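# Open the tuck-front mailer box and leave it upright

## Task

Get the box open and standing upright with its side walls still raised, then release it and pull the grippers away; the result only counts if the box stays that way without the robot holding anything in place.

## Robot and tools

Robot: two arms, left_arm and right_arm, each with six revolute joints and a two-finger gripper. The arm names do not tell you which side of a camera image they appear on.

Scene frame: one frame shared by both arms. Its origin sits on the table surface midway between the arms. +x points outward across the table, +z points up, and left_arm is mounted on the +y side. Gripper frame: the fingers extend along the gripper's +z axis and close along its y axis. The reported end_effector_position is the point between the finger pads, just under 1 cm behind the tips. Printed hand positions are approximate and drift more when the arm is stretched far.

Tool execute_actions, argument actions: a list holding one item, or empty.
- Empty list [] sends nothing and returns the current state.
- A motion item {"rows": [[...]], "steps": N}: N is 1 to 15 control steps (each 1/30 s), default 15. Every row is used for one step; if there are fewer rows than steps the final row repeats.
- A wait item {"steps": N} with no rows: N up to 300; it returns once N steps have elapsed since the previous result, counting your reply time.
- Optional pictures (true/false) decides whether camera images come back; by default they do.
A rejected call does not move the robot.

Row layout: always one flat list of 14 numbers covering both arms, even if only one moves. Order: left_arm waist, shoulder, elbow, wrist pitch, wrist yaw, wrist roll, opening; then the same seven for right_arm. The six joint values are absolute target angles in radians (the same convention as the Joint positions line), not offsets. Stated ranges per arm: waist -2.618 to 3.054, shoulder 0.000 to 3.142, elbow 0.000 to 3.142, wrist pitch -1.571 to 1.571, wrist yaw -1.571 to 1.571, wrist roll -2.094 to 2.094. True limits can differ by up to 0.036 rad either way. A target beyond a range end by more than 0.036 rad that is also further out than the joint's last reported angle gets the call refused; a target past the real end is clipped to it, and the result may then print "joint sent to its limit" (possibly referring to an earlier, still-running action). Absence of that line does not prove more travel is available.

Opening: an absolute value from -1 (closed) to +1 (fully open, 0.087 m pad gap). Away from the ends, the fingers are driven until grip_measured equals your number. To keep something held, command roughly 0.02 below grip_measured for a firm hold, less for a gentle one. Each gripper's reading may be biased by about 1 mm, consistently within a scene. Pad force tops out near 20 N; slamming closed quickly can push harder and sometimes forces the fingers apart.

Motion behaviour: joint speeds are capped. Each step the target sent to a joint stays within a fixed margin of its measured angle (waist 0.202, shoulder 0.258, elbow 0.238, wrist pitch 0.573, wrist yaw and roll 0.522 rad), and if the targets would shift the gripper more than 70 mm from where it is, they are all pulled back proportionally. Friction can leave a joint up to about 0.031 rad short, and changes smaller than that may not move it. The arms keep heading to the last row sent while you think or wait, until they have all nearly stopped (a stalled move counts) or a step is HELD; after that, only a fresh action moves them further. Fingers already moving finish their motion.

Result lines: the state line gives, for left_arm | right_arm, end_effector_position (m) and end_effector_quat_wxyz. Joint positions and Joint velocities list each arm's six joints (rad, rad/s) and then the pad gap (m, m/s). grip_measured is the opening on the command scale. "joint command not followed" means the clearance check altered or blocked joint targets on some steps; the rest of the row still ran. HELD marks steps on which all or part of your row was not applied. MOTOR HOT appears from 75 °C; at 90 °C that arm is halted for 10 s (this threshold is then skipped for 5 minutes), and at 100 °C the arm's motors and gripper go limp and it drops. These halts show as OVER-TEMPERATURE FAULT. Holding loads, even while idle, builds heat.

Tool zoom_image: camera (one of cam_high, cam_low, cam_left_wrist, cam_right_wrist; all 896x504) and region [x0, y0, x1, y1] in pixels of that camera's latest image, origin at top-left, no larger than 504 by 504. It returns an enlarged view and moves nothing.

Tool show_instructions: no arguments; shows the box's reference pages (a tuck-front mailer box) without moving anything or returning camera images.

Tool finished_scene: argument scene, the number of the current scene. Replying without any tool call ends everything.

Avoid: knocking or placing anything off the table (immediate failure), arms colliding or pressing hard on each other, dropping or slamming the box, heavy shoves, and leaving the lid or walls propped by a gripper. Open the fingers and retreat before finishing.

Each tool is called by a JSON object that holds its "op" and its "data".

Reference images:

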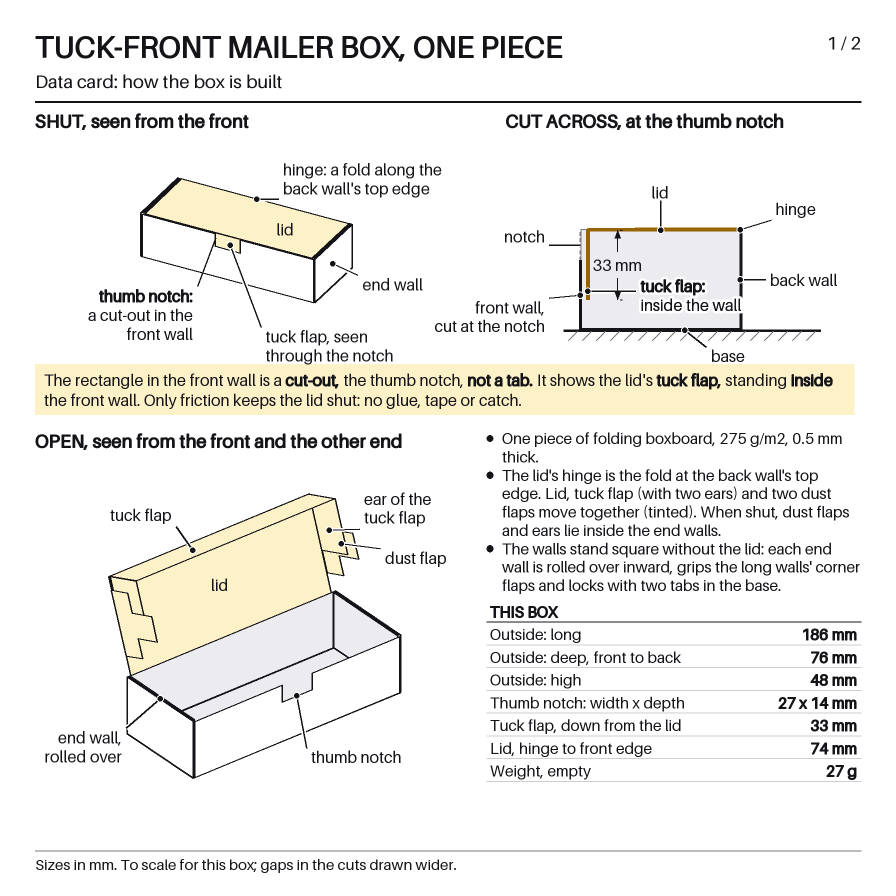

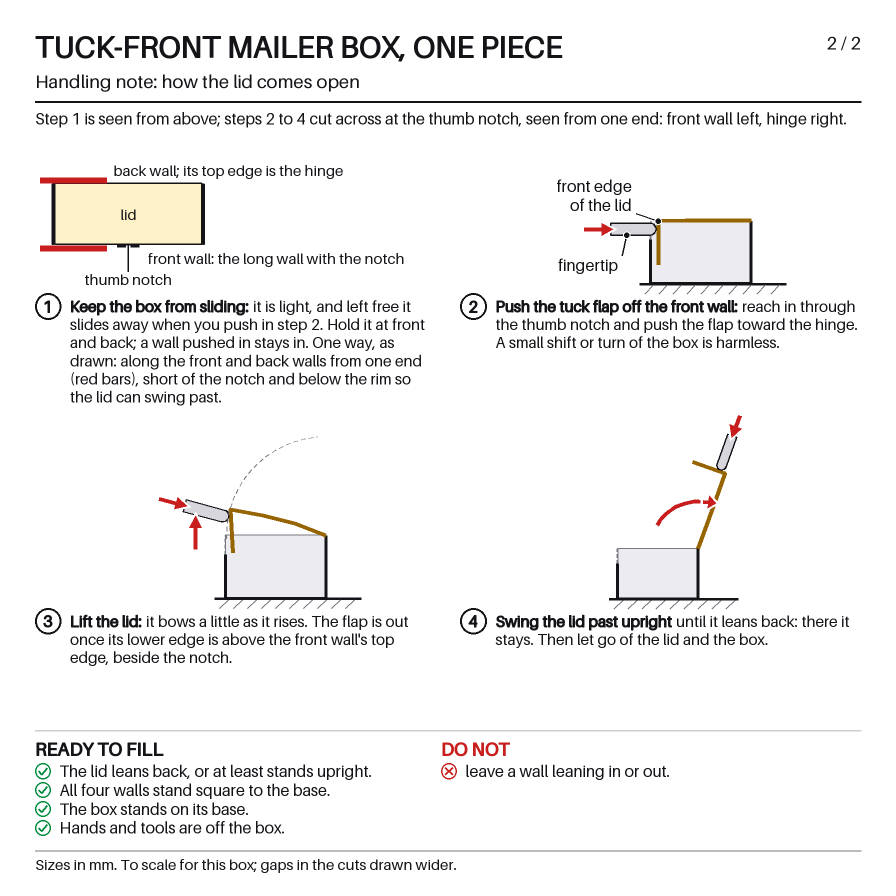

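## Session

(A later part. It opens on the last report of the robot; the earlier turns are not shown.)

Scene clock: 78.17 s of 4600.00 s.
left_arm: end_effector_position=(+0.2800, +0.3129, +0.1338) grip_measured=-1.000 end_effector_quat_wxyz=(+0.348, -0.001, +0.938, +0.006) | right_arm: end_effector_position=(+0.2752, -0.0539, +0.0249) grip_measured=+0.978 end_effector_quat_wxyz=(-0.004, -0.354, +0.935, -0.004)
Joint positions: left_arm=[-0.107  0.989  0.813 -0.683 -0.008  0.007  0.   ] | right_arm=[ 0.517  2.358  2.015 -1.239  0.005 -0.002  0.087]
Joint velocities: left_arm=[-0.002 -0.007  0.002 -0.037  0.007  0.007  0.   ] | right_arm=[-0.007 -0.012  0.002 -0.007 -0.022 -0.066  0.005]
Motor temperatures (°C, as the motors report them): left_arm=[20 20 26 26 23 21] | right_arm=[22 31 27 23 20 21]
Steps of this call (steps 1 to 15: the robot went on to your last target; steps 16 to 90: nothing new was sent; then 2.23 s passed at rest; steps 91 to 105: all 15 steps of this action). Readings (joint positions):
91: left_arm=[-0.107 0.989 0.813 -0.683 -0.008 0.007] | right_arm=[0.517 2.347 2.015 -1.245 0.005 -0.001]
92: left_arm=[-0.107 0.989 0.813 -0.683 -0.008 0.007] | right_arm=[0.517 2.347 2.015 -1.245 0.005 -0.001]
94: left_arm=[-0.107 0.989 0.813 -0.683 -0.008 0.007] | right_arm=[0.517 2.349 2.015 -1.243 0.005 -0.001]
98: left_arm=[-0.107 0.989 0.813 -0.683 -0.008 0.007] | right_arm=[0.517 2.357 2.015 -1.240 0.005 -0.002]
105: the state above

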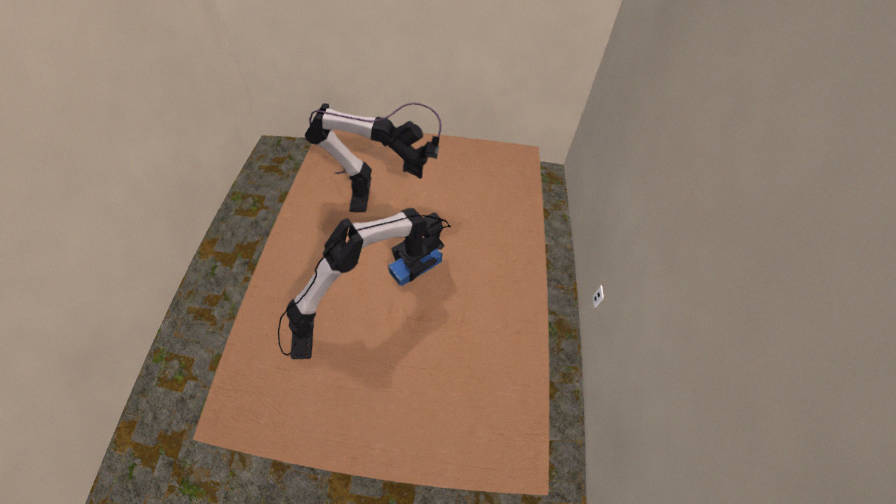

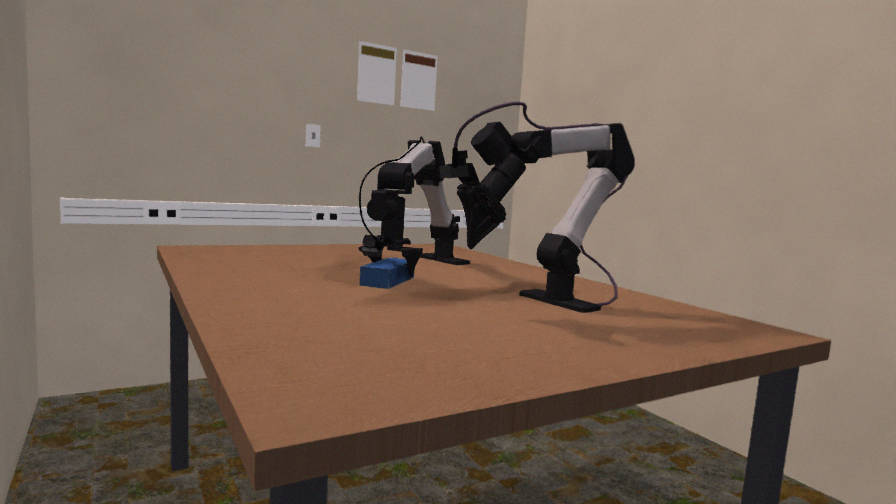

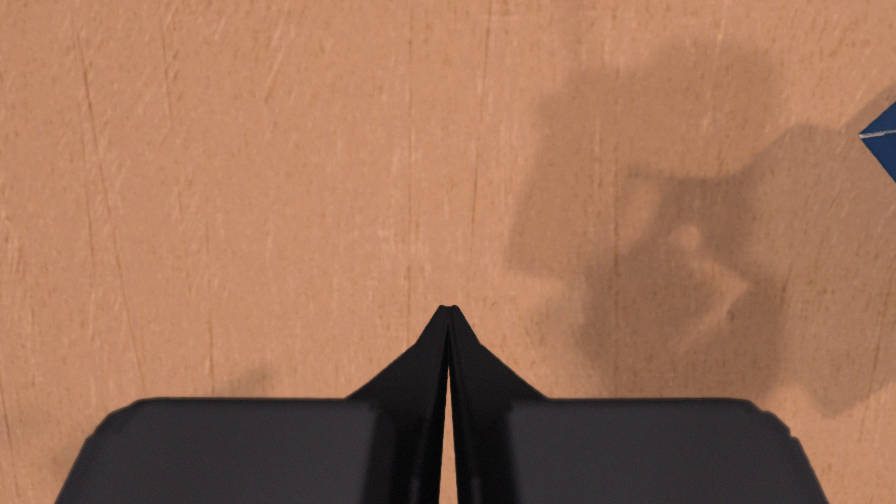

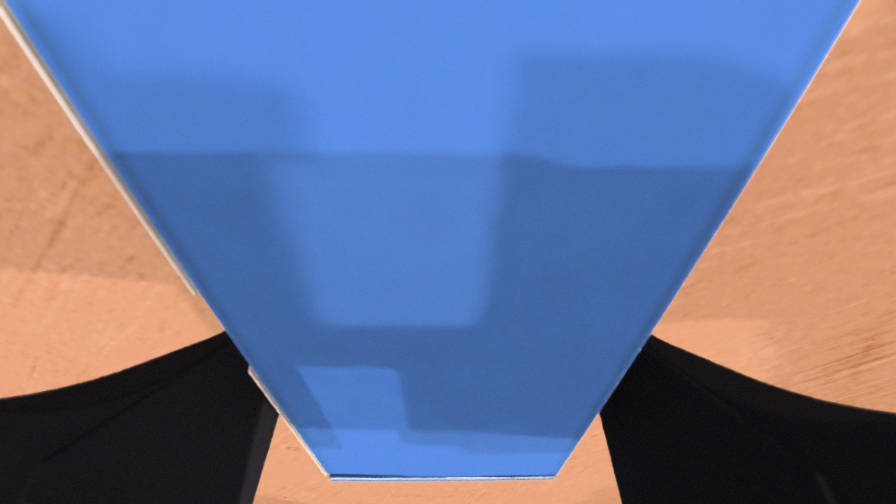

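{"op": "execute_actions", "data": {"actions": [{"rows": [[-0.1,1.0,0.8,-0.6,0,0,-1, 0.513,2.32,1.98,-1.12,0,0,1],[-0.1,1.0,0.8,-0.5,0,0,-1, 0.513,2.28,1.93,-1.05,0,0,1],[-0.1,1.0,0.8,-0.4,0,0,-1, 0.513,2.235,1.87,-0.99,0,0,1],[-0.1,1.02,0.78,-0.3,0,0,-1, 0.513,2.19,1.81,-0.94,0,0,1],[-0.1,1.04,0.76,-0.2,0,0,-1, 0.513,2.15,1.745,-0.89,0,0,1],[-0.1,1.06,0.74,-0.1,0,0,-1, 0.513,2.11,1.684,-0.84,0,0,1],[-0.1,1.08,0.72,0.0,0,0,-1, 0.513,2.07,1.625,-0.785,0,0,1],[-0.1,1.10,0.70,0.08,0,0,-1, 0.513,2.032,1.567,-0.73,0,0,1],[-0.1,1.12,0.68,0.16,0,0,-1, 0.513,1.995,1.51,-0.675,0,0,1],[-0.1,1.14,0.66,0.24,0,0,-1, 0.513,1.96,1.454,-0.62,0,0,1],[-0.1,1.16,0.64,0.32,0,0,-1, 0.513,1.925,1.398,-0.56,0,0,1],[-0.1,1.18,0.62,0.40,0,0,-1, 0.513,1.891,1.343,-0.50,0,0,1],[-0.1,1.20,0.60,0.47,0,0,-1, 0.513,1.855,1.286,-0.44,0,0,1],[-0.1,1.22,0.58,0.54,0,0,-1, 0.513,1.82,1.23,-0.38,0,0,1],[-0.1,1.24,0.56,0.6,0,0,-1, 0.513,1.786,1.174,-0.32,0,0,1]], "steps": 15}], "pictures": false}}

{"op": "execute_actions", "data": {"actions": [{"rows": [[-0.12,1.26,0.535,0.65,0,0,-1, 0.513,1.753,1.119,-0.255,0,0,1],[-0.14,1.28,0.51,0.7,0,0,-1, 0.513,1.722,1.065,-0.19,0,0,1],[-0.16,1.30,0.485,0.74,0,0,-1, 0.513,1.695,1.015,-0.125,0,0,1],[-0.18,1.32,0.46,0.78,0,0,-1, 0.513,1.67,0.966,-0.06,0,0,1],[-0.2,1.34,0.44,0.81,0,0,-1, 0.513,1.647,0.919,0.0,0,0,1],[-0.23,1.36,0.42,0.84,0,0,-1, 0.513,1.626,0.873,0.06,0,0,1],[-0.26,1.38,0.40,0.87,0,0,-1, 0.513,1.608,0.829,0.12,0,0,1],[-0.29,1.40,0.38,0.9,0,0,-1, 0.513,1.592,0.79,0.18,0,0,1],[-0.32,1.42,0.36,0.92,0,0,-1, 0.513,1.578,0.752,0.24,0,0,1],[-0.35,1.44,0.34,0.94,0,0,-1, 0.513,1.567,0.716,0.30,0,0,1],[-0.38,1.455,0.32,0.96,0,0,-1, 0.513,1.56,0.681,0.36,0,0,1],[-0.41,1.47,0.30,0.97,0,0,-1, 0.513,1.557,0.65,0.42,0,0,1],[-0.44,1.485,0.285,0.98,0,0,-1, 0.513,1.56,0.62,0.48,0,0,1],[-0.47,1.5,0.27,0.99,0,0,-1, 0.513,1.566,0.593,0.54,0,0,1],[-0.5,1.51,0.255,0.995,0,0,-1, 0.513,1.574,0.568,0.60,0,0,1]], "steps": 15}], "pictures": false}}

{"op": "execute_actions", "data": {"actions": [{"rows": [[-0.535,1.52,0.245,0.995,0,0,-1, 0.513,1.584,0.545,0.655,0,0,1],[-0.57,1.527,0.235,0.995,0,0,-1, 0.513,1.596,0.523,0.71,0,0,1],[-0.605,1.527,0.23,0.995,0,0,-1, 0.513,1.61,0.504,0.765,0,0,1],[-0.64,1.527,0.23,0.995,0,0,-1, 0.513,1.625,0.486,0.82,0,0,1],[-0.675,1.527,0.23,0.995,0,0,-1, 0.513,1.641,0.469,0.875,0,0,1],[-0.71,1.527,0.23,0.995,0,0,-1, 0.513,1.658,0.453,0.93,0,0,1],[-0.745,1.527,0.23,0.995,0,0,-1, 0.513,1.676,0.439,0.98,0,0,1],[-0.78,1.527,0.23,0.995,0,0,-1, 0.513,1.695,0.425,1.03,0,0,1],[-0.815,1.527,0.23,0.995,0,0,-1, 0.513,1.718,0.413,1.08,0,0,1],[-0.85,1.527,0.23,0.995,0,0,-1, 0.513,1.742,0.402,1.13,0,0,1],[-0.88,1.527,0.23,0.995,0,0,-1, 0.513,1.767,0.392,1.18,0,0,1],[-0.91,1.527,0.23,0.995,0,0,-1, 0.513,1.793,0.383,1.23,0,0,1],[-0.935,1.527,0.23,0.995,0,0,-1, 0.513,1.815,0.375,1.27,0,0,1],[-0.955,1.527,0.23,0.995,0,0,-1, 0.513,1.835,0.367,1.27,0,0,1],[-0.975,1.527,0.23,0.995,0,0,-1, 0.513,1.85,0.36,1.27,0,0,1]], "steps": 15}], "pictures": false}}

{"op": "execute_actions", "data": {"actions": [{"steps": 15}]}}

Scene clock: 91.97 s of 4600.00 s.
left_arm: end_effector_position=(+0.4102, +0.3137, +0.1651) grip_measured=-1.000 end_effector_quat_wxyz=(+0.600, -0.002, +0.800, +0.007) | right_arm: end_effector_position=(+0.2679, -0.0603, +0.0474) grip_measured=+0.981 end_effector_quat_wxyz=(+0.211, -0.344, +0.912, +0.077)
Joint positions: left_arm=[-0.107  1.192  0.614  0.295 -0.008  0.007  0.   ] | right_arm=[ 0.517  1.847  1.294 -0.564  0.005 -0.002  0.087]
Joint velocities: left_arm=[ 0.007  0.574 -0.598  2.073 -0.007 -0.051  0.   ] | right_arm=[-0.002 -0.93  -1.658  1.692  0.007 -0.007 -0.   ]
Motor temperatures (°C, as the motors report them): left_arm=[20 20 26 26 23 21] | right_arm=[22 34 28 23 20 21]
Steps of this call (steps 1 to 15: the robot went on to your last target; steps 16 to 90: nothing new was sent; then 10.30 s passed at rest; steps 91 to 105: all 15 steps of this action). Readings (joint positions):
91: left_arm=[-0.107 0.989 0.813 -0.677 -0.008 0.007] | right_arm=[0.517 2.355 2.011 -1.227 0.005 -0.002]
92: left_arm=[-0.107 0.989 0.812 -0.656 -0.008 0.007] | right_arm=[0.517 2.343 1.992 -1.196 0.005 -0.002]
94: left_arm=[-0.107 0.991 0.810 -0.564 -0.008 0.007] | right_arm=[0.517 2.288 1.910 -1.112 0.005 -0.002]
98: left_arm=[-0.107 1.036 0.763 -0.248 -0.008 0.007] | right_arm=[0.517 2.111 1.684 -0.938 0.005 -0.002]
105: the state above

Scene clock: 92.47 s of 4600.00 s.
left_arm: end_effector_position=(+0.3776, +0.1894, +0.0703) grip_measured=-1.000 end_effector_quat_wxyz=(+0.604, +0.131, +0.780, -0.096) | right_arm: end_effector_position=(+0.2618, -0.0657, +0.0398) grip_measured=+0.981 end_effector_quat_wxyz=(+0.436, -0.312, +0.828, +0.162)
Joint positions: left_arm=[-0.441  1.473  0.3    0.918 -0.004  0.007  0.   ] | right_arm=[ 0.517  1.572  0.635  0.334  0.005 -0.002  0.087]
Joint velocities: left_arm=[-0.857  0.418 -0.447  0.432 -0.022  0.007  0.   ] | right_arm=[ 0.012  0.002 -0.828  1.766 -0.037 -0.022 -0.   ]
Motor temperatures (°C, as the motors report them): left_arm=[20 20 26 26 23 21] | right_arm=[22 34 28 23 20 21]
Steps of this call (steps 1 to 15: all 15 steps of this action). Readings (joint positions):
1: left_arm=[-0.107 1.212 0.593 0.364 -0.008 0.007] | right_arm=[0.517 1.815 1.236 -0.507 0.005 -0.002]
2: left_arm=[-0.109 1.231 0.571 0.431 -0.008 0.007] | right_arm=[0.517 1.784 1.179 -0.449 0.005 -0.002]
4: left_arm=[-0.134 1.268 0.525 0.551 -0.009 0.007] | right_arm=[0.517 1.726 1.071 -0.331 0.005 -0.002]
8: left_arm=[-0.229 1.347 0.436 0.735 -0.008 0.007] | right_arm=[0.517 1.633 0.881 -0.089 0.005 -0.002]
15: the state above

Scene clock: 92.97 s of 4600.00 s.
left_arm: end_effector_position=(+0.2709, +0.0442, +0.0528) grip_measured=-1.000 end_effector_quat_wxyz=(+0.554, +0.320, +0.731, -0.238) | right_arm: end_effector_position=(+0.2714, -0.0572, +0.0302) grip_measured=+0.981 end_effector_quat_wxyz=(+0.565, -0.281, +0.747, +0.210)
Joint positions: left_arm=[-0.931  1.513  0.246  0.99  -0.     0.007  0.   ] | right_arm=[ 0.517  1.802  0.396  1.129  0.005 -0.002  0.087]
Joint velocities: left_arm=[-0.662  0.002  0.017  0.037  0.037  0.051  0.   ] | right_arm=[-0.002  0.564 -0.222  0.842  0.022 -0.037  0.001]
Motor temperatures (°C, as the motors report them): left_arm=[20 20 26 26 23 21] | right_arm=[22 34 28 23 20 21]
Steps of this call (steps 1 to 15: all 15 steps of this action). Readings (joint positions):
1: left_arm=[-0.472 1.486 0.285 0.931 -0.004 0.007] | right_arm=[0.517 1.572 0.608 0.392 0.005 -0.002]
2: left_arm=[-0.504 1.496 0.272 0.941 -0.004 0.007] | right_arm=[0.517 1.573 0.582 0.449 0.005 -0.002]
4: left_arm=[-0.573 1.510 0.253 0.952 -0.003 0.007] | right_arm=[0.517 1.585 0.539 0.565 0.005 -0.002]
8: left_arm=[-0.713 1.513 0.246 0.970 -0.002 0.007] | right_arm=[0.517 1.645 0.474 0.793 0.005 -0.002]
15: the state above

Scene clock: 93.47 s of 4600.00 s.
left_arm: end_effector_position=(+0.2615, +0.0352, +0.0536) grip_measured=-1.000 end_effector_quat_wxyz=(+0.550, +0.333, +0.724, -0.249) | right_arm: end_effector_position=(+0.2742, -0.0548, +0.0397) grip_measured=+0.981 end_effector_quat_wxyz=(+0.591, -0.273, +0.726, +0.220)
Joint positions: left_arm=[-0.966  1.513  0.246  0.993  0.002  0.007  0.   ] | right_arm=[ 0.517  1.838  0.378  1.255  0.005 -0.002  0.087]
Joint velocities: left_arm=[ 0.017 -0.002 -0.002 -0.037 -0.051 -0.051  0.   ] | right_arm=[-0.002  0.007  0.012  0.051 -0.022  0.051 -0.001]
Motor temperatures (°C, as the motors report them): left_arm=[20 20 26 26 23 21] | right_arm=[22 34 28 23 20 21]
Steps of this call (steps 1 to 15: the robot went on to your last target). Readings (joint positions):
1: left_arm=[-0.949 1.513 0.246 0.991 0.001 0.007] | right_arm=[0.517 1.819 0.390 1.153 0.005 -0.002]
2: left_arm=[-0.961 1.513 0.246 0.991 0.001 0.007] | right_arm=[0.517 1.830 0.384 1.170 0.005 -0.002]
4: left_arm=[-0.966 1.513 0.246 0.992 0.002 0.007] | right_arm=[0.517 1.838 0.378 1.194 0.005 -0.002]
8: left_arm=[-0.966 1.513 0.246 0.993 0.002 0.007] | right_arm=[0.517 1.838 0.378 1.234 0.005 -0.002]
15: the state above

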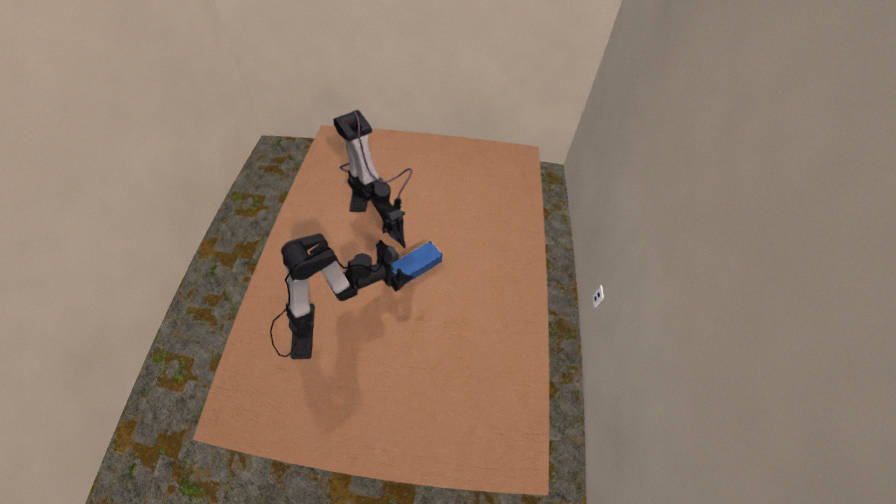

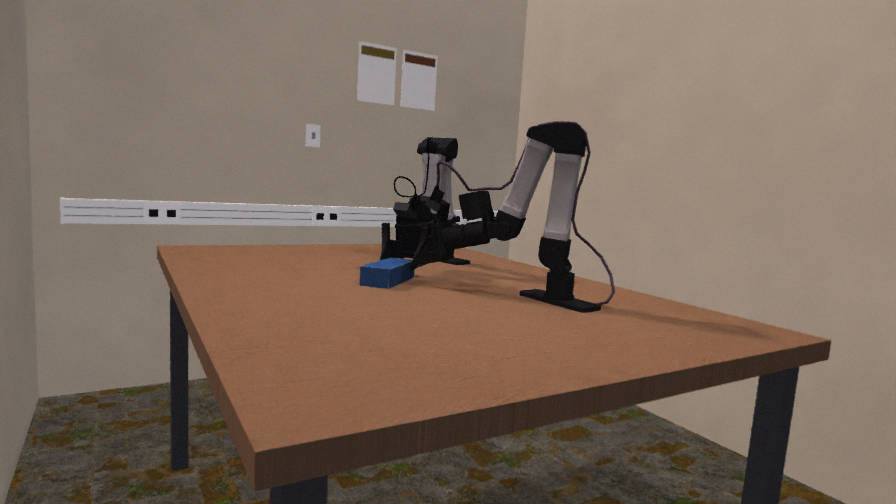

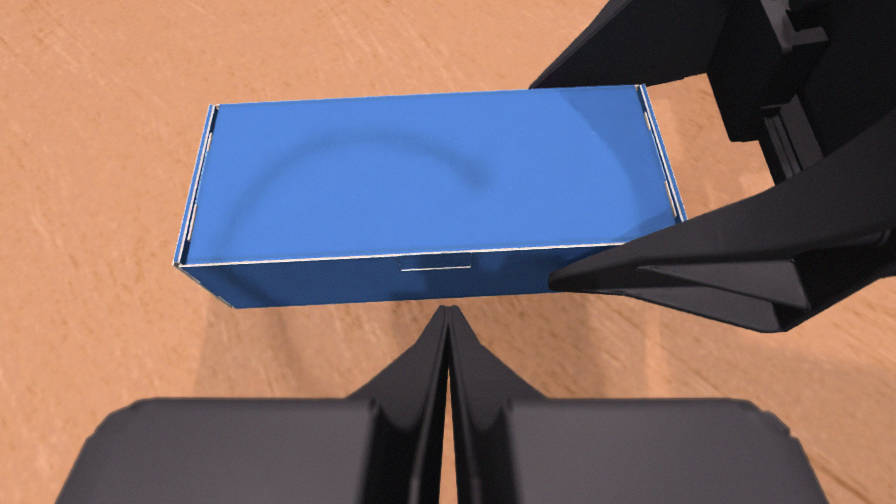

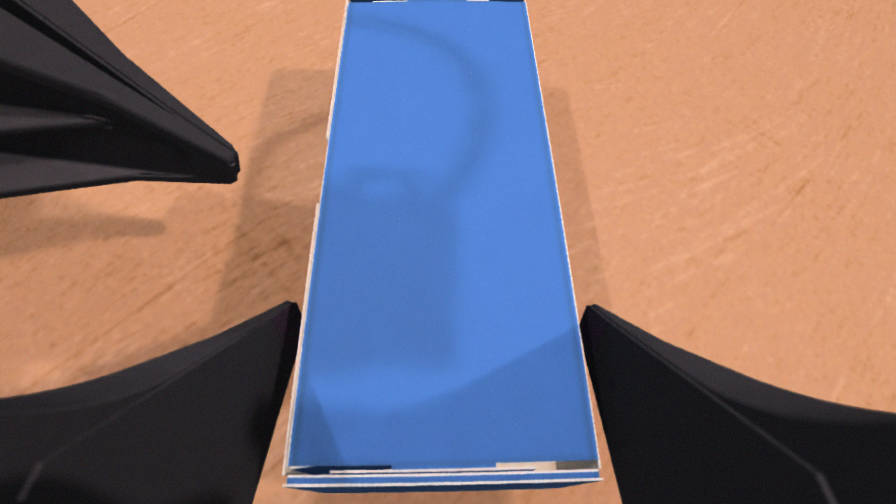

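{"op": "execute_actions", "data": {"actions": [{"rows": [[-0.945,1.527,0.23,0.995,0,0,-1, 0.513,1.86,0.355,1.32,0,0,1],[-0.945,1.527,0.23,0.995,0,0,-1, 0.513,1.87,0.35,1.35,0,0,1],[-0.945,1.527,0.23,0.995,0,0,-1, 0.513,1.882,0.345,1.37,0,0,1],[-0.945,1.527,0.23,0.995,0,0,-1, 0.513,1.894,0.34,1.39,0,0,1],[-0.945,1.527,0.23,0.995,0,0,-1, 0.513,1.906,0.335,1.41,0,0,1],[-0.945,1.527,0.23,0.995,0,0,-1, 0.513,1.918,0.33,1.43,0,0,1],[-0.945,1.527,0.23,0.995,0,0,-1, 0.513,1.93,0.325,1.45,0,0,1],[-0.945,1.527,0.23,0.995,0,0,-1, 0.513,1.94,0.32,1.462,0,0,1],[-0.945,1.527,0.23,0.995,0,0,-1, 0.513,1.95,0.315,1.462,0,0,1],[-0.945,1.527,0.23,0.995,0,0,-1, 0.513,1.96,0.31,1.462,0,0,1],[-0.945,1.527,0.23,0.995,0,0,-1, 0.513,1.968,0.305,1.462,0,0,1],[-0.945,1.527,0.23,0.995,0,0,-1, 0.513,1.975,0.305,1.462,0,0,1],[-0.945,1.527,0.23,0.995,0,0,-1, 0.513,1.98,0.305,1.462,0,0,1],[-0.945,1.527,0.23,0.995,0,0,-1, 0.513,1.985,0.305,1.462,0,0,1]], "steps": 15}], "pictures": false}}

{"op": "execute_actions", "data": {"actions": [{"rows": [[-0.945,1.527,0.23,0.995,0,0,-1, 0.513,1.985,0.305,1.462,0,0,0.95],[-0.945,1.527,0.23,0.995,0,0,-1, 0.513,1.985,0.305,1.462,0,0,0.92],[-0.945,1.527,0.23,0.995,0,0,-1, 0.513,1.985,0.305,1.462,0,0,0.89],[-0.945,1.527,0.23,0.995,0,0,-1, 0.513,1.985,0.305,1.462,0,0,0.86],[-0.945,1.527,0.23,0.995,0,0,-1, 0.513,1.985,0.305,1.462,0,0,0.83],[-0.945,1.527,0.23,0.995,0,0,-1, 0.513,1.985,0.305,1.462,0,0,0.8],[-0.945,1.527,0.23,0.995,0,0,-1, 0.513,1.985,0.305,1.462,0,0,0.78]], "steps": 12}]}}

Scene clock: 97.63 s of 4600.00 s.
left_arm: end_effector_position=(+0.2641, +0.0375, +0.0536) grip_measured=-1.000 end_effector_quat_wxyz=(+0.552, +0.329, +0.726, -0.246) | right_arm: end_effector_position=(+0.2652, -0.0627, +0.0170) grip_measured=+0.981 end_effector_quat_wxyz=(+0.591, -0.273, +0.726, +0.220)
Joint positions: left_arm=[-0.956  1.513  0.246  0.993  0.002  0.007  0.   ] | right_arm=[ 0.517  1.965  0.326  1.433  0.005 -0.002  0.087]
Joint velocities: left_arm=[ 0.002 -0.037 -0.007 -0.007 -0.066 -0.007  0.   ] | right_arm=[-0.007  0.11  -0.017  0.066 -0.022 -0.066  0.001]
Motor temperatures (°C, as the motors report them): left_arm=[20 20 26 27 23 21] | right_arm=[22 33 28 25 20 21]
Steps of this call (steps 1 to 15: the robot went on to your last target; steps 16 to 90: nothing new was sent; then 0.67 s passed at rest; steps 91 to 105: all 15 steps of this action). Readings (joint positions):
91: left_arm=[-0.965 1.513 0.246 0.993 0.002 0.007] | right_arm=[0.517 1.839 0.378 1.264 0.005 -0.002]
92: left_arm=[-0.962 1.513 0.246 0.993 0.002 0.007] | right_arm=[0.517 1.842 0.378 1.277 0.005 -0.002]
94: left_arm=[-0.957 1.513 0.246 0.993 0.002 0.007] | right_arm=[0.517 1.855 0.377 1.313 0.005 -0.002]
98: left_arm=[-0.956 1.513 0.246 0.993 0.002 0.007] | right_arm=[0.517 1.901 0.353 1.386 0.005 -0.002]
105: the state above

Scene clock: 98.03 s of 4600.00 s.
left_arm: end_effector_position=(+0.2641, +0.0375, +0.0536) grip_measured=-1.000 end_effector_quat_wxyz=(+0.552, +0.329, +0.726, -0.246) | right_arm: end_effector_position=(+0.2659, -0.0620, +0.0193) grip_measured=+0.780 end_effector_quat_wxyz=(+0.596, -0.272, +0.723, +0.222)
Joint positions: left_arm=[-0.956  1.513  0.246  0.993  0.002  0.007  0.   ] | right_arm=[ 0.517  1.969  0.325  1.45   0.005 -0.002  0.078]
Joint velocities: left_arm=[-0.002 -0.007 -0.007 -0.007 -0.051 -0.007  0.   ] | right_arm=[ 0.007 -0.027 -0.007  0.022 -0.037 -0.037 -0.001]
Motor temperatures (°C, as the motors report them): left_arm=[20 20 26 27 23 21] | right_arm=[22 33 28 25 20 21]
Steps of this call (steps 1 to 12: all 12 steps of this action). Readings (joint positions):
1: left_arm=[-0.956 1.513 0.246 0.993 0.002 0.007] | right_arm=[0.517 1.968 0.325 1.434 0.005 -0.002]
2: left_arm=[-0.956 1.513 0.246 0.993 0.002 0.007] | right_arm=[0.517 1.969 0.325 1.436 0.005 -0.002]
4: left_arm=[-0.956 1.513 0.246 0.993 0.002 0.007] | right_arm=[0.517 1.969 0.325 1.441 0.005 -0.002]
8: left_arm=[-0.956 1.513 0.246 0.993 0.002 0.007] | right_arm=[0.517 1.969 0.325 1.447 0.005 -0.002]
12: the state above

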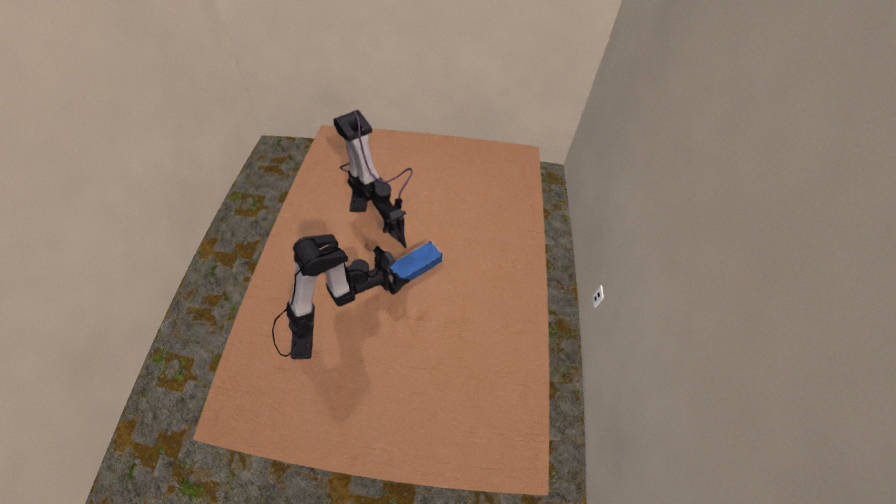

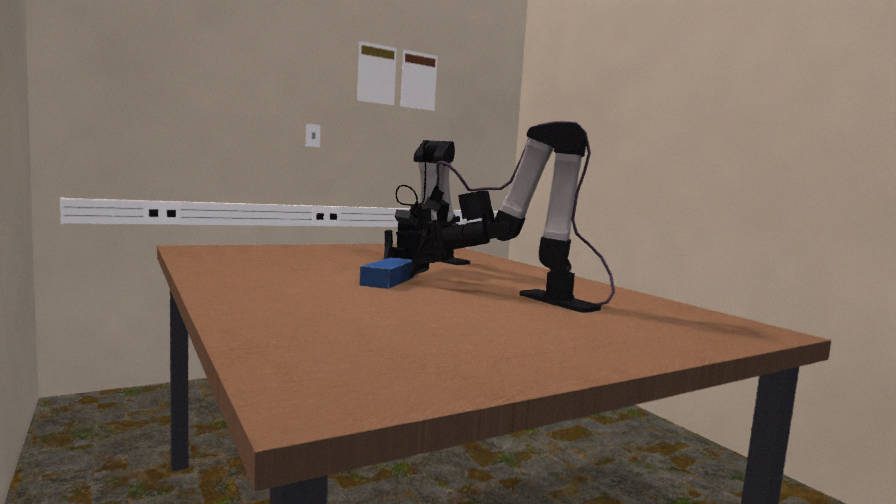

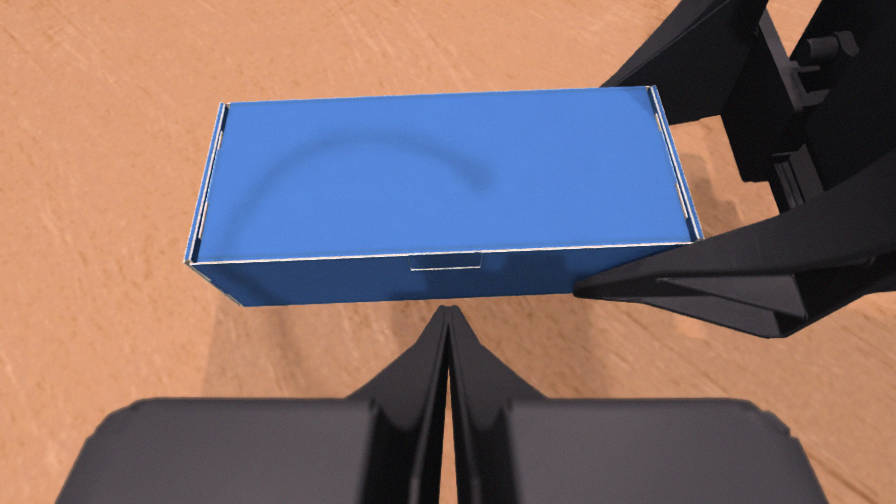

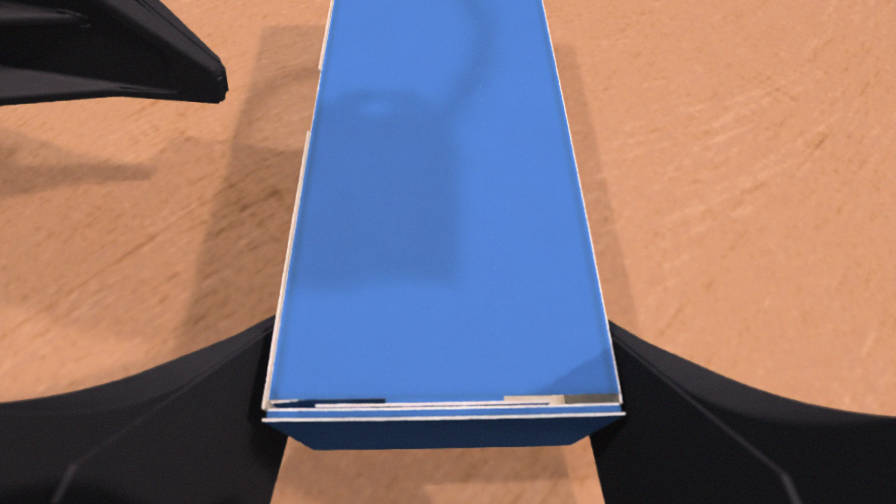

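{"op": "execute_actions", "data": {"actions": [{"rows": [[-0.945,1.535,0.265,1.01,0,0,-1, 0.513,1.985,0.305,1.462,0,0,0.77],[-0.945,1.547,0.272,1.02,0,0,-1, 0.513,1.985,0.305,1.462,0,0,0.76],[-0.945,1.559,0.279,1.03,0,0,-1, 0.513,1.985,0.305,1.462,0,0,0.75],[-0.945,1.571,0.286,1.035,0,0,-1, 0.513,1.985,0.305,1.462,0,0,0.745],[-0.945,1.583,0.292,1.04,0,0,-1, 0.513,1.985,0.305,1.462,0,0,0.74],[-0.945,1.595,0.298,1.045,0,0,-1, 0.513,1.985,0.305,1.462,0,0,0.735],[-0.945,1.607,0.304,1.05,0,0,-1, 0.513,1.985,0.305,1.462,0,0,0.73],[-0.945,1.619,0.31,1.055,0,0,-1, 0.513,1.985,0.305,1.462,0,0,0.725],[-0.945,1.631,0.316,1.06,0,0,-1, 0.513,1.985,0.305,1.462,0,0,0.72],[-0.945,1.643,0.322,1.06,0,0,-1, 0.513,1.985,0.305,1.462,0,0,0.715],[-0.945,1.655,0.327,1.06,0,0,-1, 0.513,1.985,0.305,1.462,0,0,0.71],[-0.945,1.665,0.331,1.06,0,0,-1, 0.513,1.985,0.305,1.462,0,0,0.71]], "steps": 15}], "pictures": false}}

{"op": "execute_actions", "data": {"actions": [{"steps": 8}]}}

Scene clock: 101.47 s of 4600.00 s.
left_arm: end_effector_position=(+0.2780, +0.0219, +0.0447) grip_measured=-1.000 end_effector_quat_wxyz=(+0.550, +0.330, +0.727, -0.245) | right_arm: end_effector_position=(+0.2660, -0.0620, +0.0197) grip_measured=+0.711 end_effector_quat_wxyz=(+0.596, -0.271, +0.722, +0.222)
Joint positions: left_arm=[-0.956  1.646  0.316  1.051  0.002  0.007  0.   ] | right_arm=[ 0.517  1.969  0.325  1.451  0.005 -0.002  0.075]
Joint velocities: left_arm=[-0.002  0.046  0.007 -0.007  0.037  0.037  0.   ] | right_arm=[ 0.002  0.022 -0.007 -0.051  0.007 -0.022  0.   ]
Motor temperatures (°C, as the motors report them): left_arm=[20 20 26 27 23 21] | right_arm=[22 33 28 26 20 21]
Steps of this call (steps 1 to 15: the robot went on to your last target; steps 16 to 88: nothing new was sent; steps 89 to 103: all 15 steps of this action). Readings (joint positions):
89: left_arm=[-0.956 1.513 0.246 0.994 0.002 0.007] | right_arm=[0.517 1.969 0.325 1.451 0.005 -0.002]
90: left_arm=[-0.956 1.515 0.247 0.998 0.002 0.007] | right_arm=[0.517 1.969 0.325 1.451 0.005 -0.002]
92: left_arm=[-0.956 1.530 0.259 1.010 0.002 0.007] | right_arm=[0.517 1.969 0.325 1.451 0.005 -0.002]
96: left_arm=[-0.956 1.578 0.287 1.034 0.002 0.007] | right_arm=[0.517 1.969 0.325 1.451 0.005 -0.002]
103: the state above

Scene clock: 101.73 s of 4600.00 s.
left_arm: end_effector_position=(+0.2784, +0.0215, +0.0455) grip_measured=-1.000 end_effector_quat_wxyz=(+0.552, +0.329, +0.726, -0.246) | right_arm: end_effector_position=(+0.2660, -0.0620, +0.0197) grip_measured=+0.711 end_effector_quat_wxyz=(+0.596, -0.271, +0.722, +0.222)
Joint positions: left_arm=[-0.956  1.647  0.316  1.057  0.002  0.007  0.   ] | right_arm=[ 0.517  1.969  0.325  1.451  0.005 -0.002  0.075]
Joint velocities: left_arm=[-0.002 -0.022  0.002  0.066  0.051 -0.022  0.   ] | right_arm=[-0.022 -0.002  0.017 -0.022 -0.022  0.037 -0.   ]
Motor temperatures (°C, as the motors report them): left_arm=[20 20 26 27 23 21] | right_arm=[22 33 28 26 20 21]
Steps of this call (steps 1 to 8: the robot went on to your last target). Readings (joint positions):
1: left_arm=[-0.956 1.647 0.316 1.051 0.002 0.007] | right_arm=[0.517 1.969 0.325 1.451 0.005 -0.002]
2: left_arm=[-0.956 1.647 0.316 1.052 0.002 0.007] | right_arm=[0.517 1.969 0.325 1.451 0.005 -0.002]
4: left_arm=[-0.956 1.647 0.316 1.054 0.002 0.007] | right_arm=[0.517 1.969 0.325 1.451 0.005 -0.002]
8: the state above

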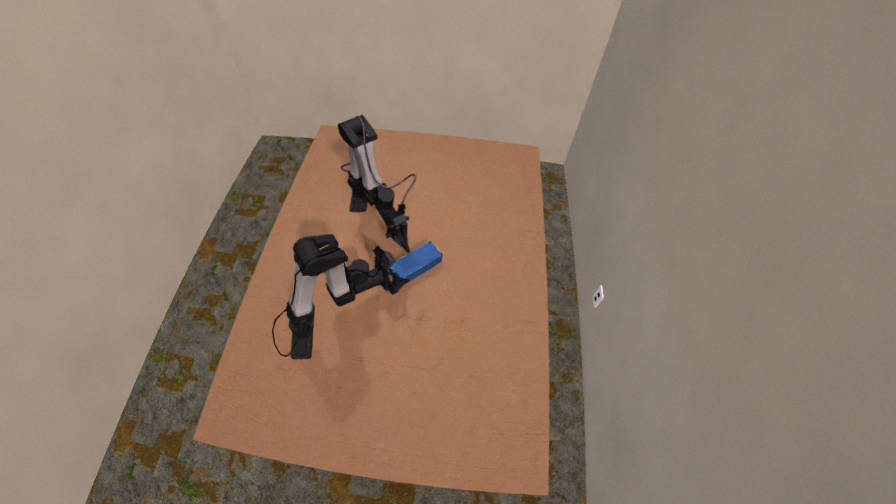

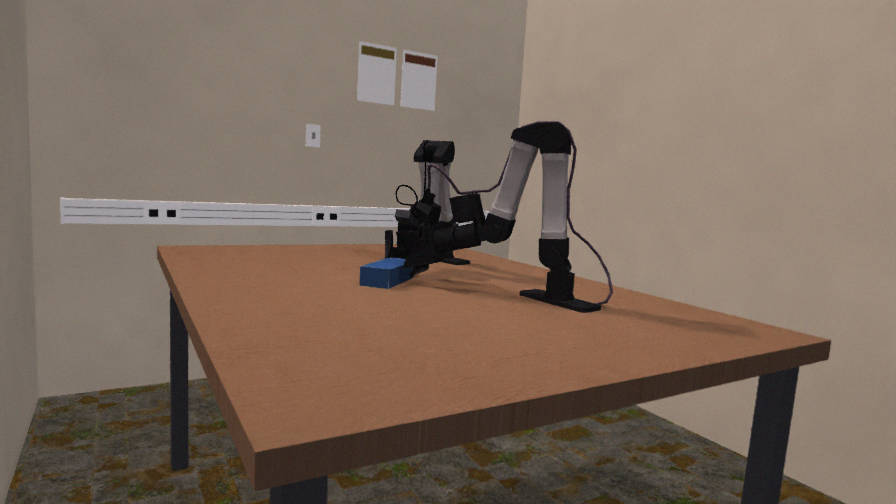

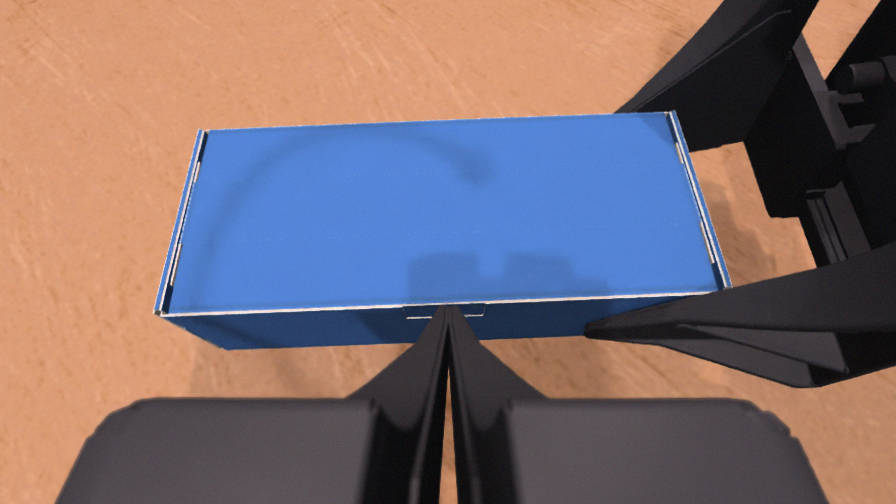

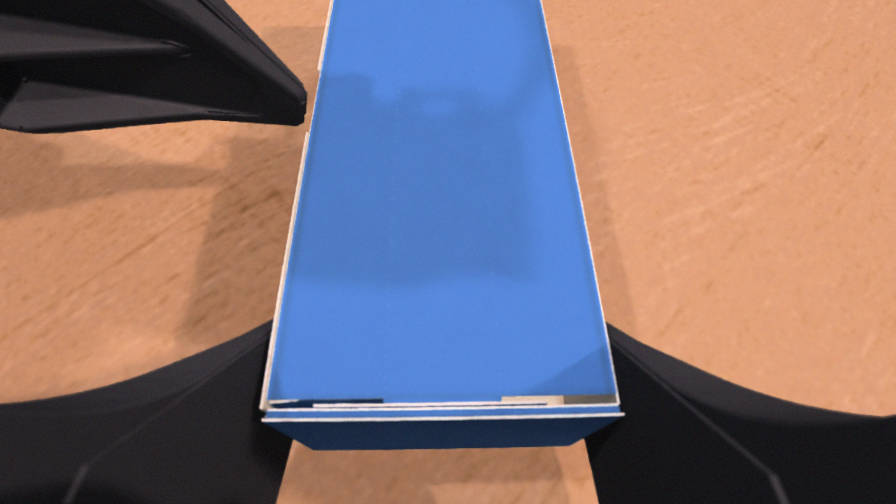

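{"op": "zoom_image", "data": {"camera": "cam_low", "region": [350, 230, 450, 300]}}

{"op": "zoom_image", "data": {"camera": "cam_right_wrist", "region": [200, 30, 400, 180]}}

Region (350, 230, 450, 300) of cam_low's 896x504 image, scaled by 5.040, with more detail than that image has; it fills the top 353 rows of this view, and the rest is white.

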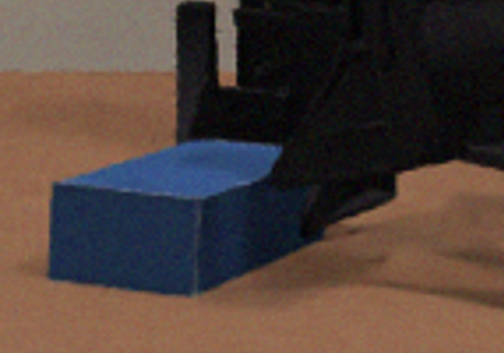

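Region (200, 30, 400, 180) of cam_right_wrist's 896x504 image, scaled by 2.520, with more detail than that image has; it fills the top 378 rows of this view, and the rest is white.

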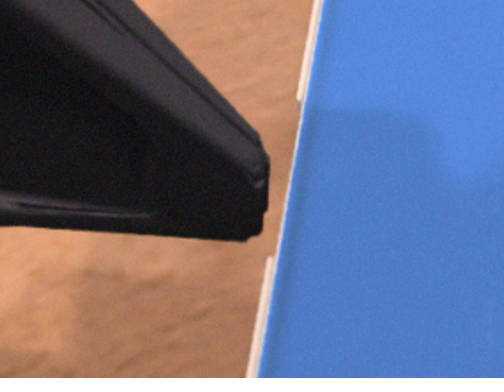

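{"op": "execute_actions", "data": {"actions": [{"rows": [[-0.945,1.672,0.331,1.06,0,0,-1, 0.513,1.985,0.305,1.462,0,0,0.705],[-0.945,1.676,0.331,1.06,0,0,-1, 0.513,1.985,0.305,1.462,0,0,0.705],[-0.945,1.68,0.331,1.06,0,0,-1, 0.513,1.985,0.305,1.462,0,0,0.70]], "steps": 12}]}}

{"op": "zoom_image", "data": {"camera": "cam_low", "region": [380, 245, 430, 285]}}

Scene clock: 104.90 s of 4600.00 s.
left_arm: end_effector_position=(+0.2780, +0.0219, +0.0414) grip_measured=-1.000 end_effector_quat_wxyz=(+0.548, +0.331, +0.728, -0.244) | right_arm: end_effector_position=(+0.2660, -0.0620, +0.0197) grip_measured=+0.702 end_effector_quat_wxyz=(+0.596, -0.271, +0.722, +0.222)
Joint positions: left_arm=[-0.956  1.661  0.316  1.061  0.002  0.007  0.   ] | right_arm=[ 0.517  1.969  0.325  1.451  0.005 -0.002  0.074]
Joint velocities: left_arm=[-0.002  0.012 -0.002 -0.066  0.037 -0.022  0.   ] | right_arm=[ 0.017  0.007 -0.002 -0.037 -0.007 -0.037 -0.001]
Motor temperatures (°C, as the motors report them): left_arm=[20 20 26 28 23 21] | right_arm=[22 32 27 26 20 21]
Steps of this call (steps 1 to 15: the robot went on to your last target; steps 16 to 83: nothing new was sent; steps 84 to 95: all 12 steps of this action). Readings (joint positions):
84: left_arm=[-0.956 1.647 0.316 1.058 0.002 0.007] | right_arm=[0.517 1.969 0.325 1.451 0.005 -0.002]
85: left_arm=[-0.956 1.647 0.316 1.058 0.002 0.007] | right_arm=[0.517 1.969 0.325 1.451 0.005 -0.002]
87: left_arm=[-0.956 1.652 0.316 1.061 0.002 0.007] | right_arm=[0.517 1.969 0.325 1.451 0.005 -0.002]
91: left_arm=[-0.956 1.660 0.316 1.061 0.002 0.007] | right_arm=[0.517 1.969 0.325 1.451 0.005 -0.002]
95: the state above

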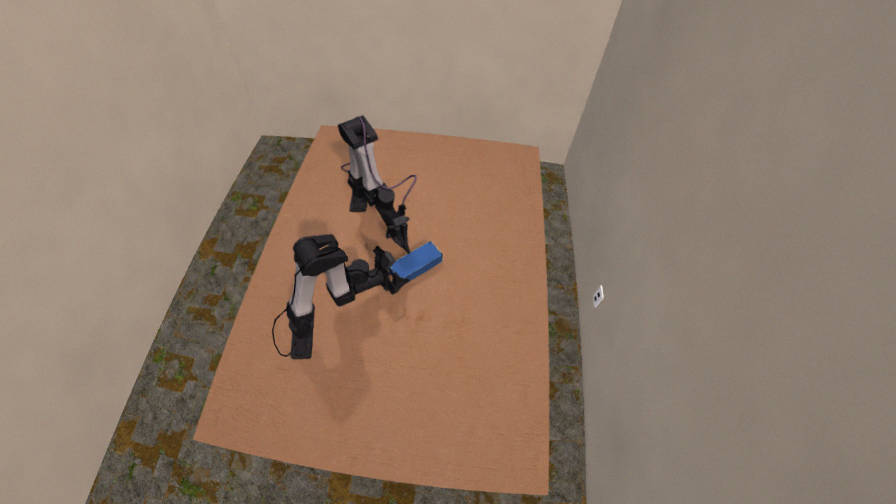

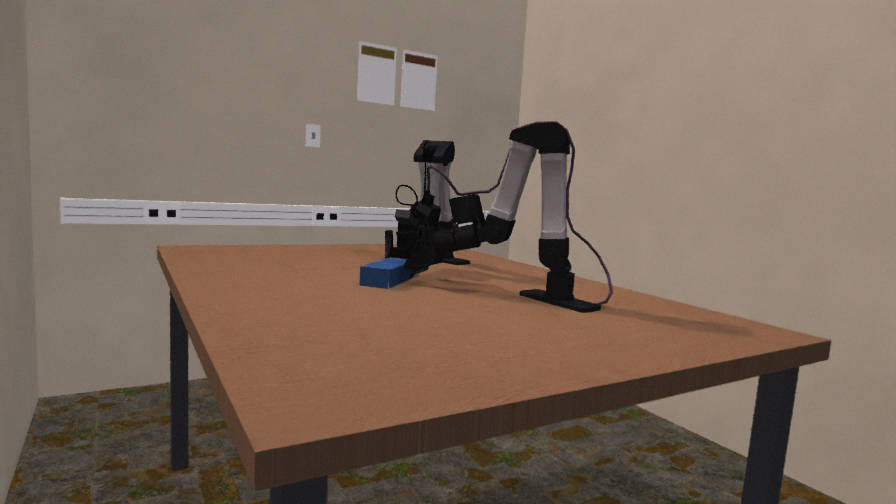

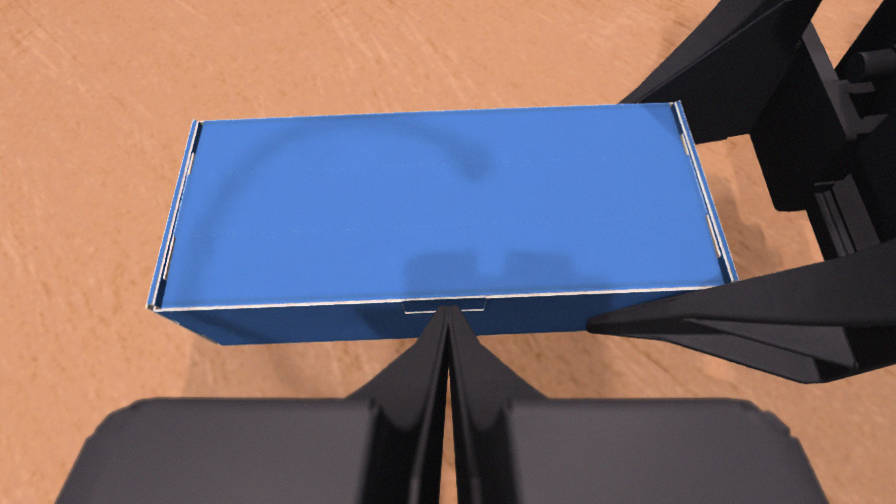

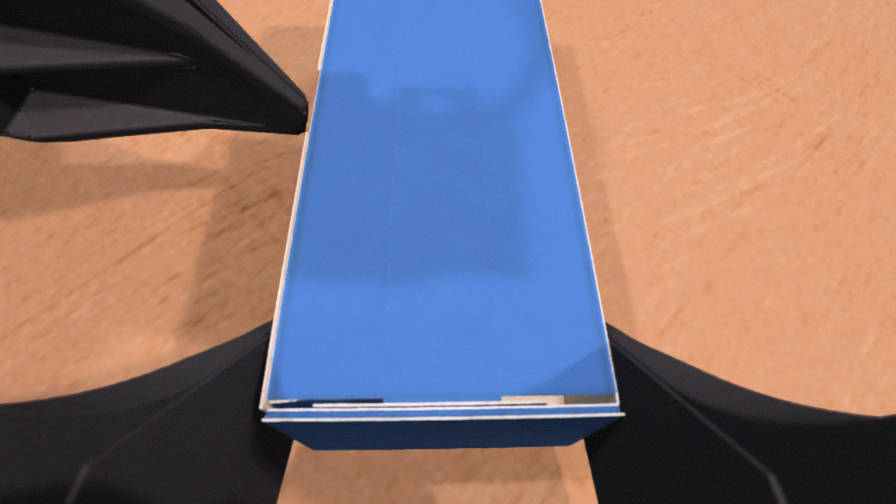

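Region (380, 245, 430, 285) of cam_low's 896x504 image, scaled by 10.080, with more detail than that image has; it fills the top 403 rows of this view, and the rest is white.

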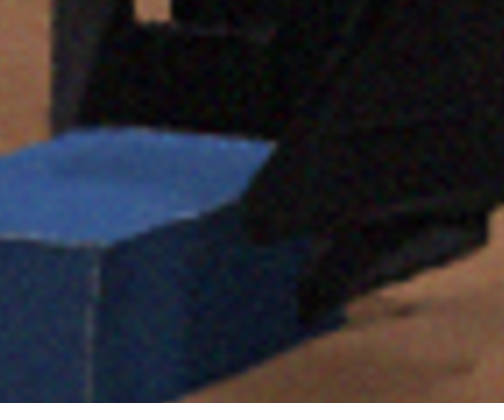

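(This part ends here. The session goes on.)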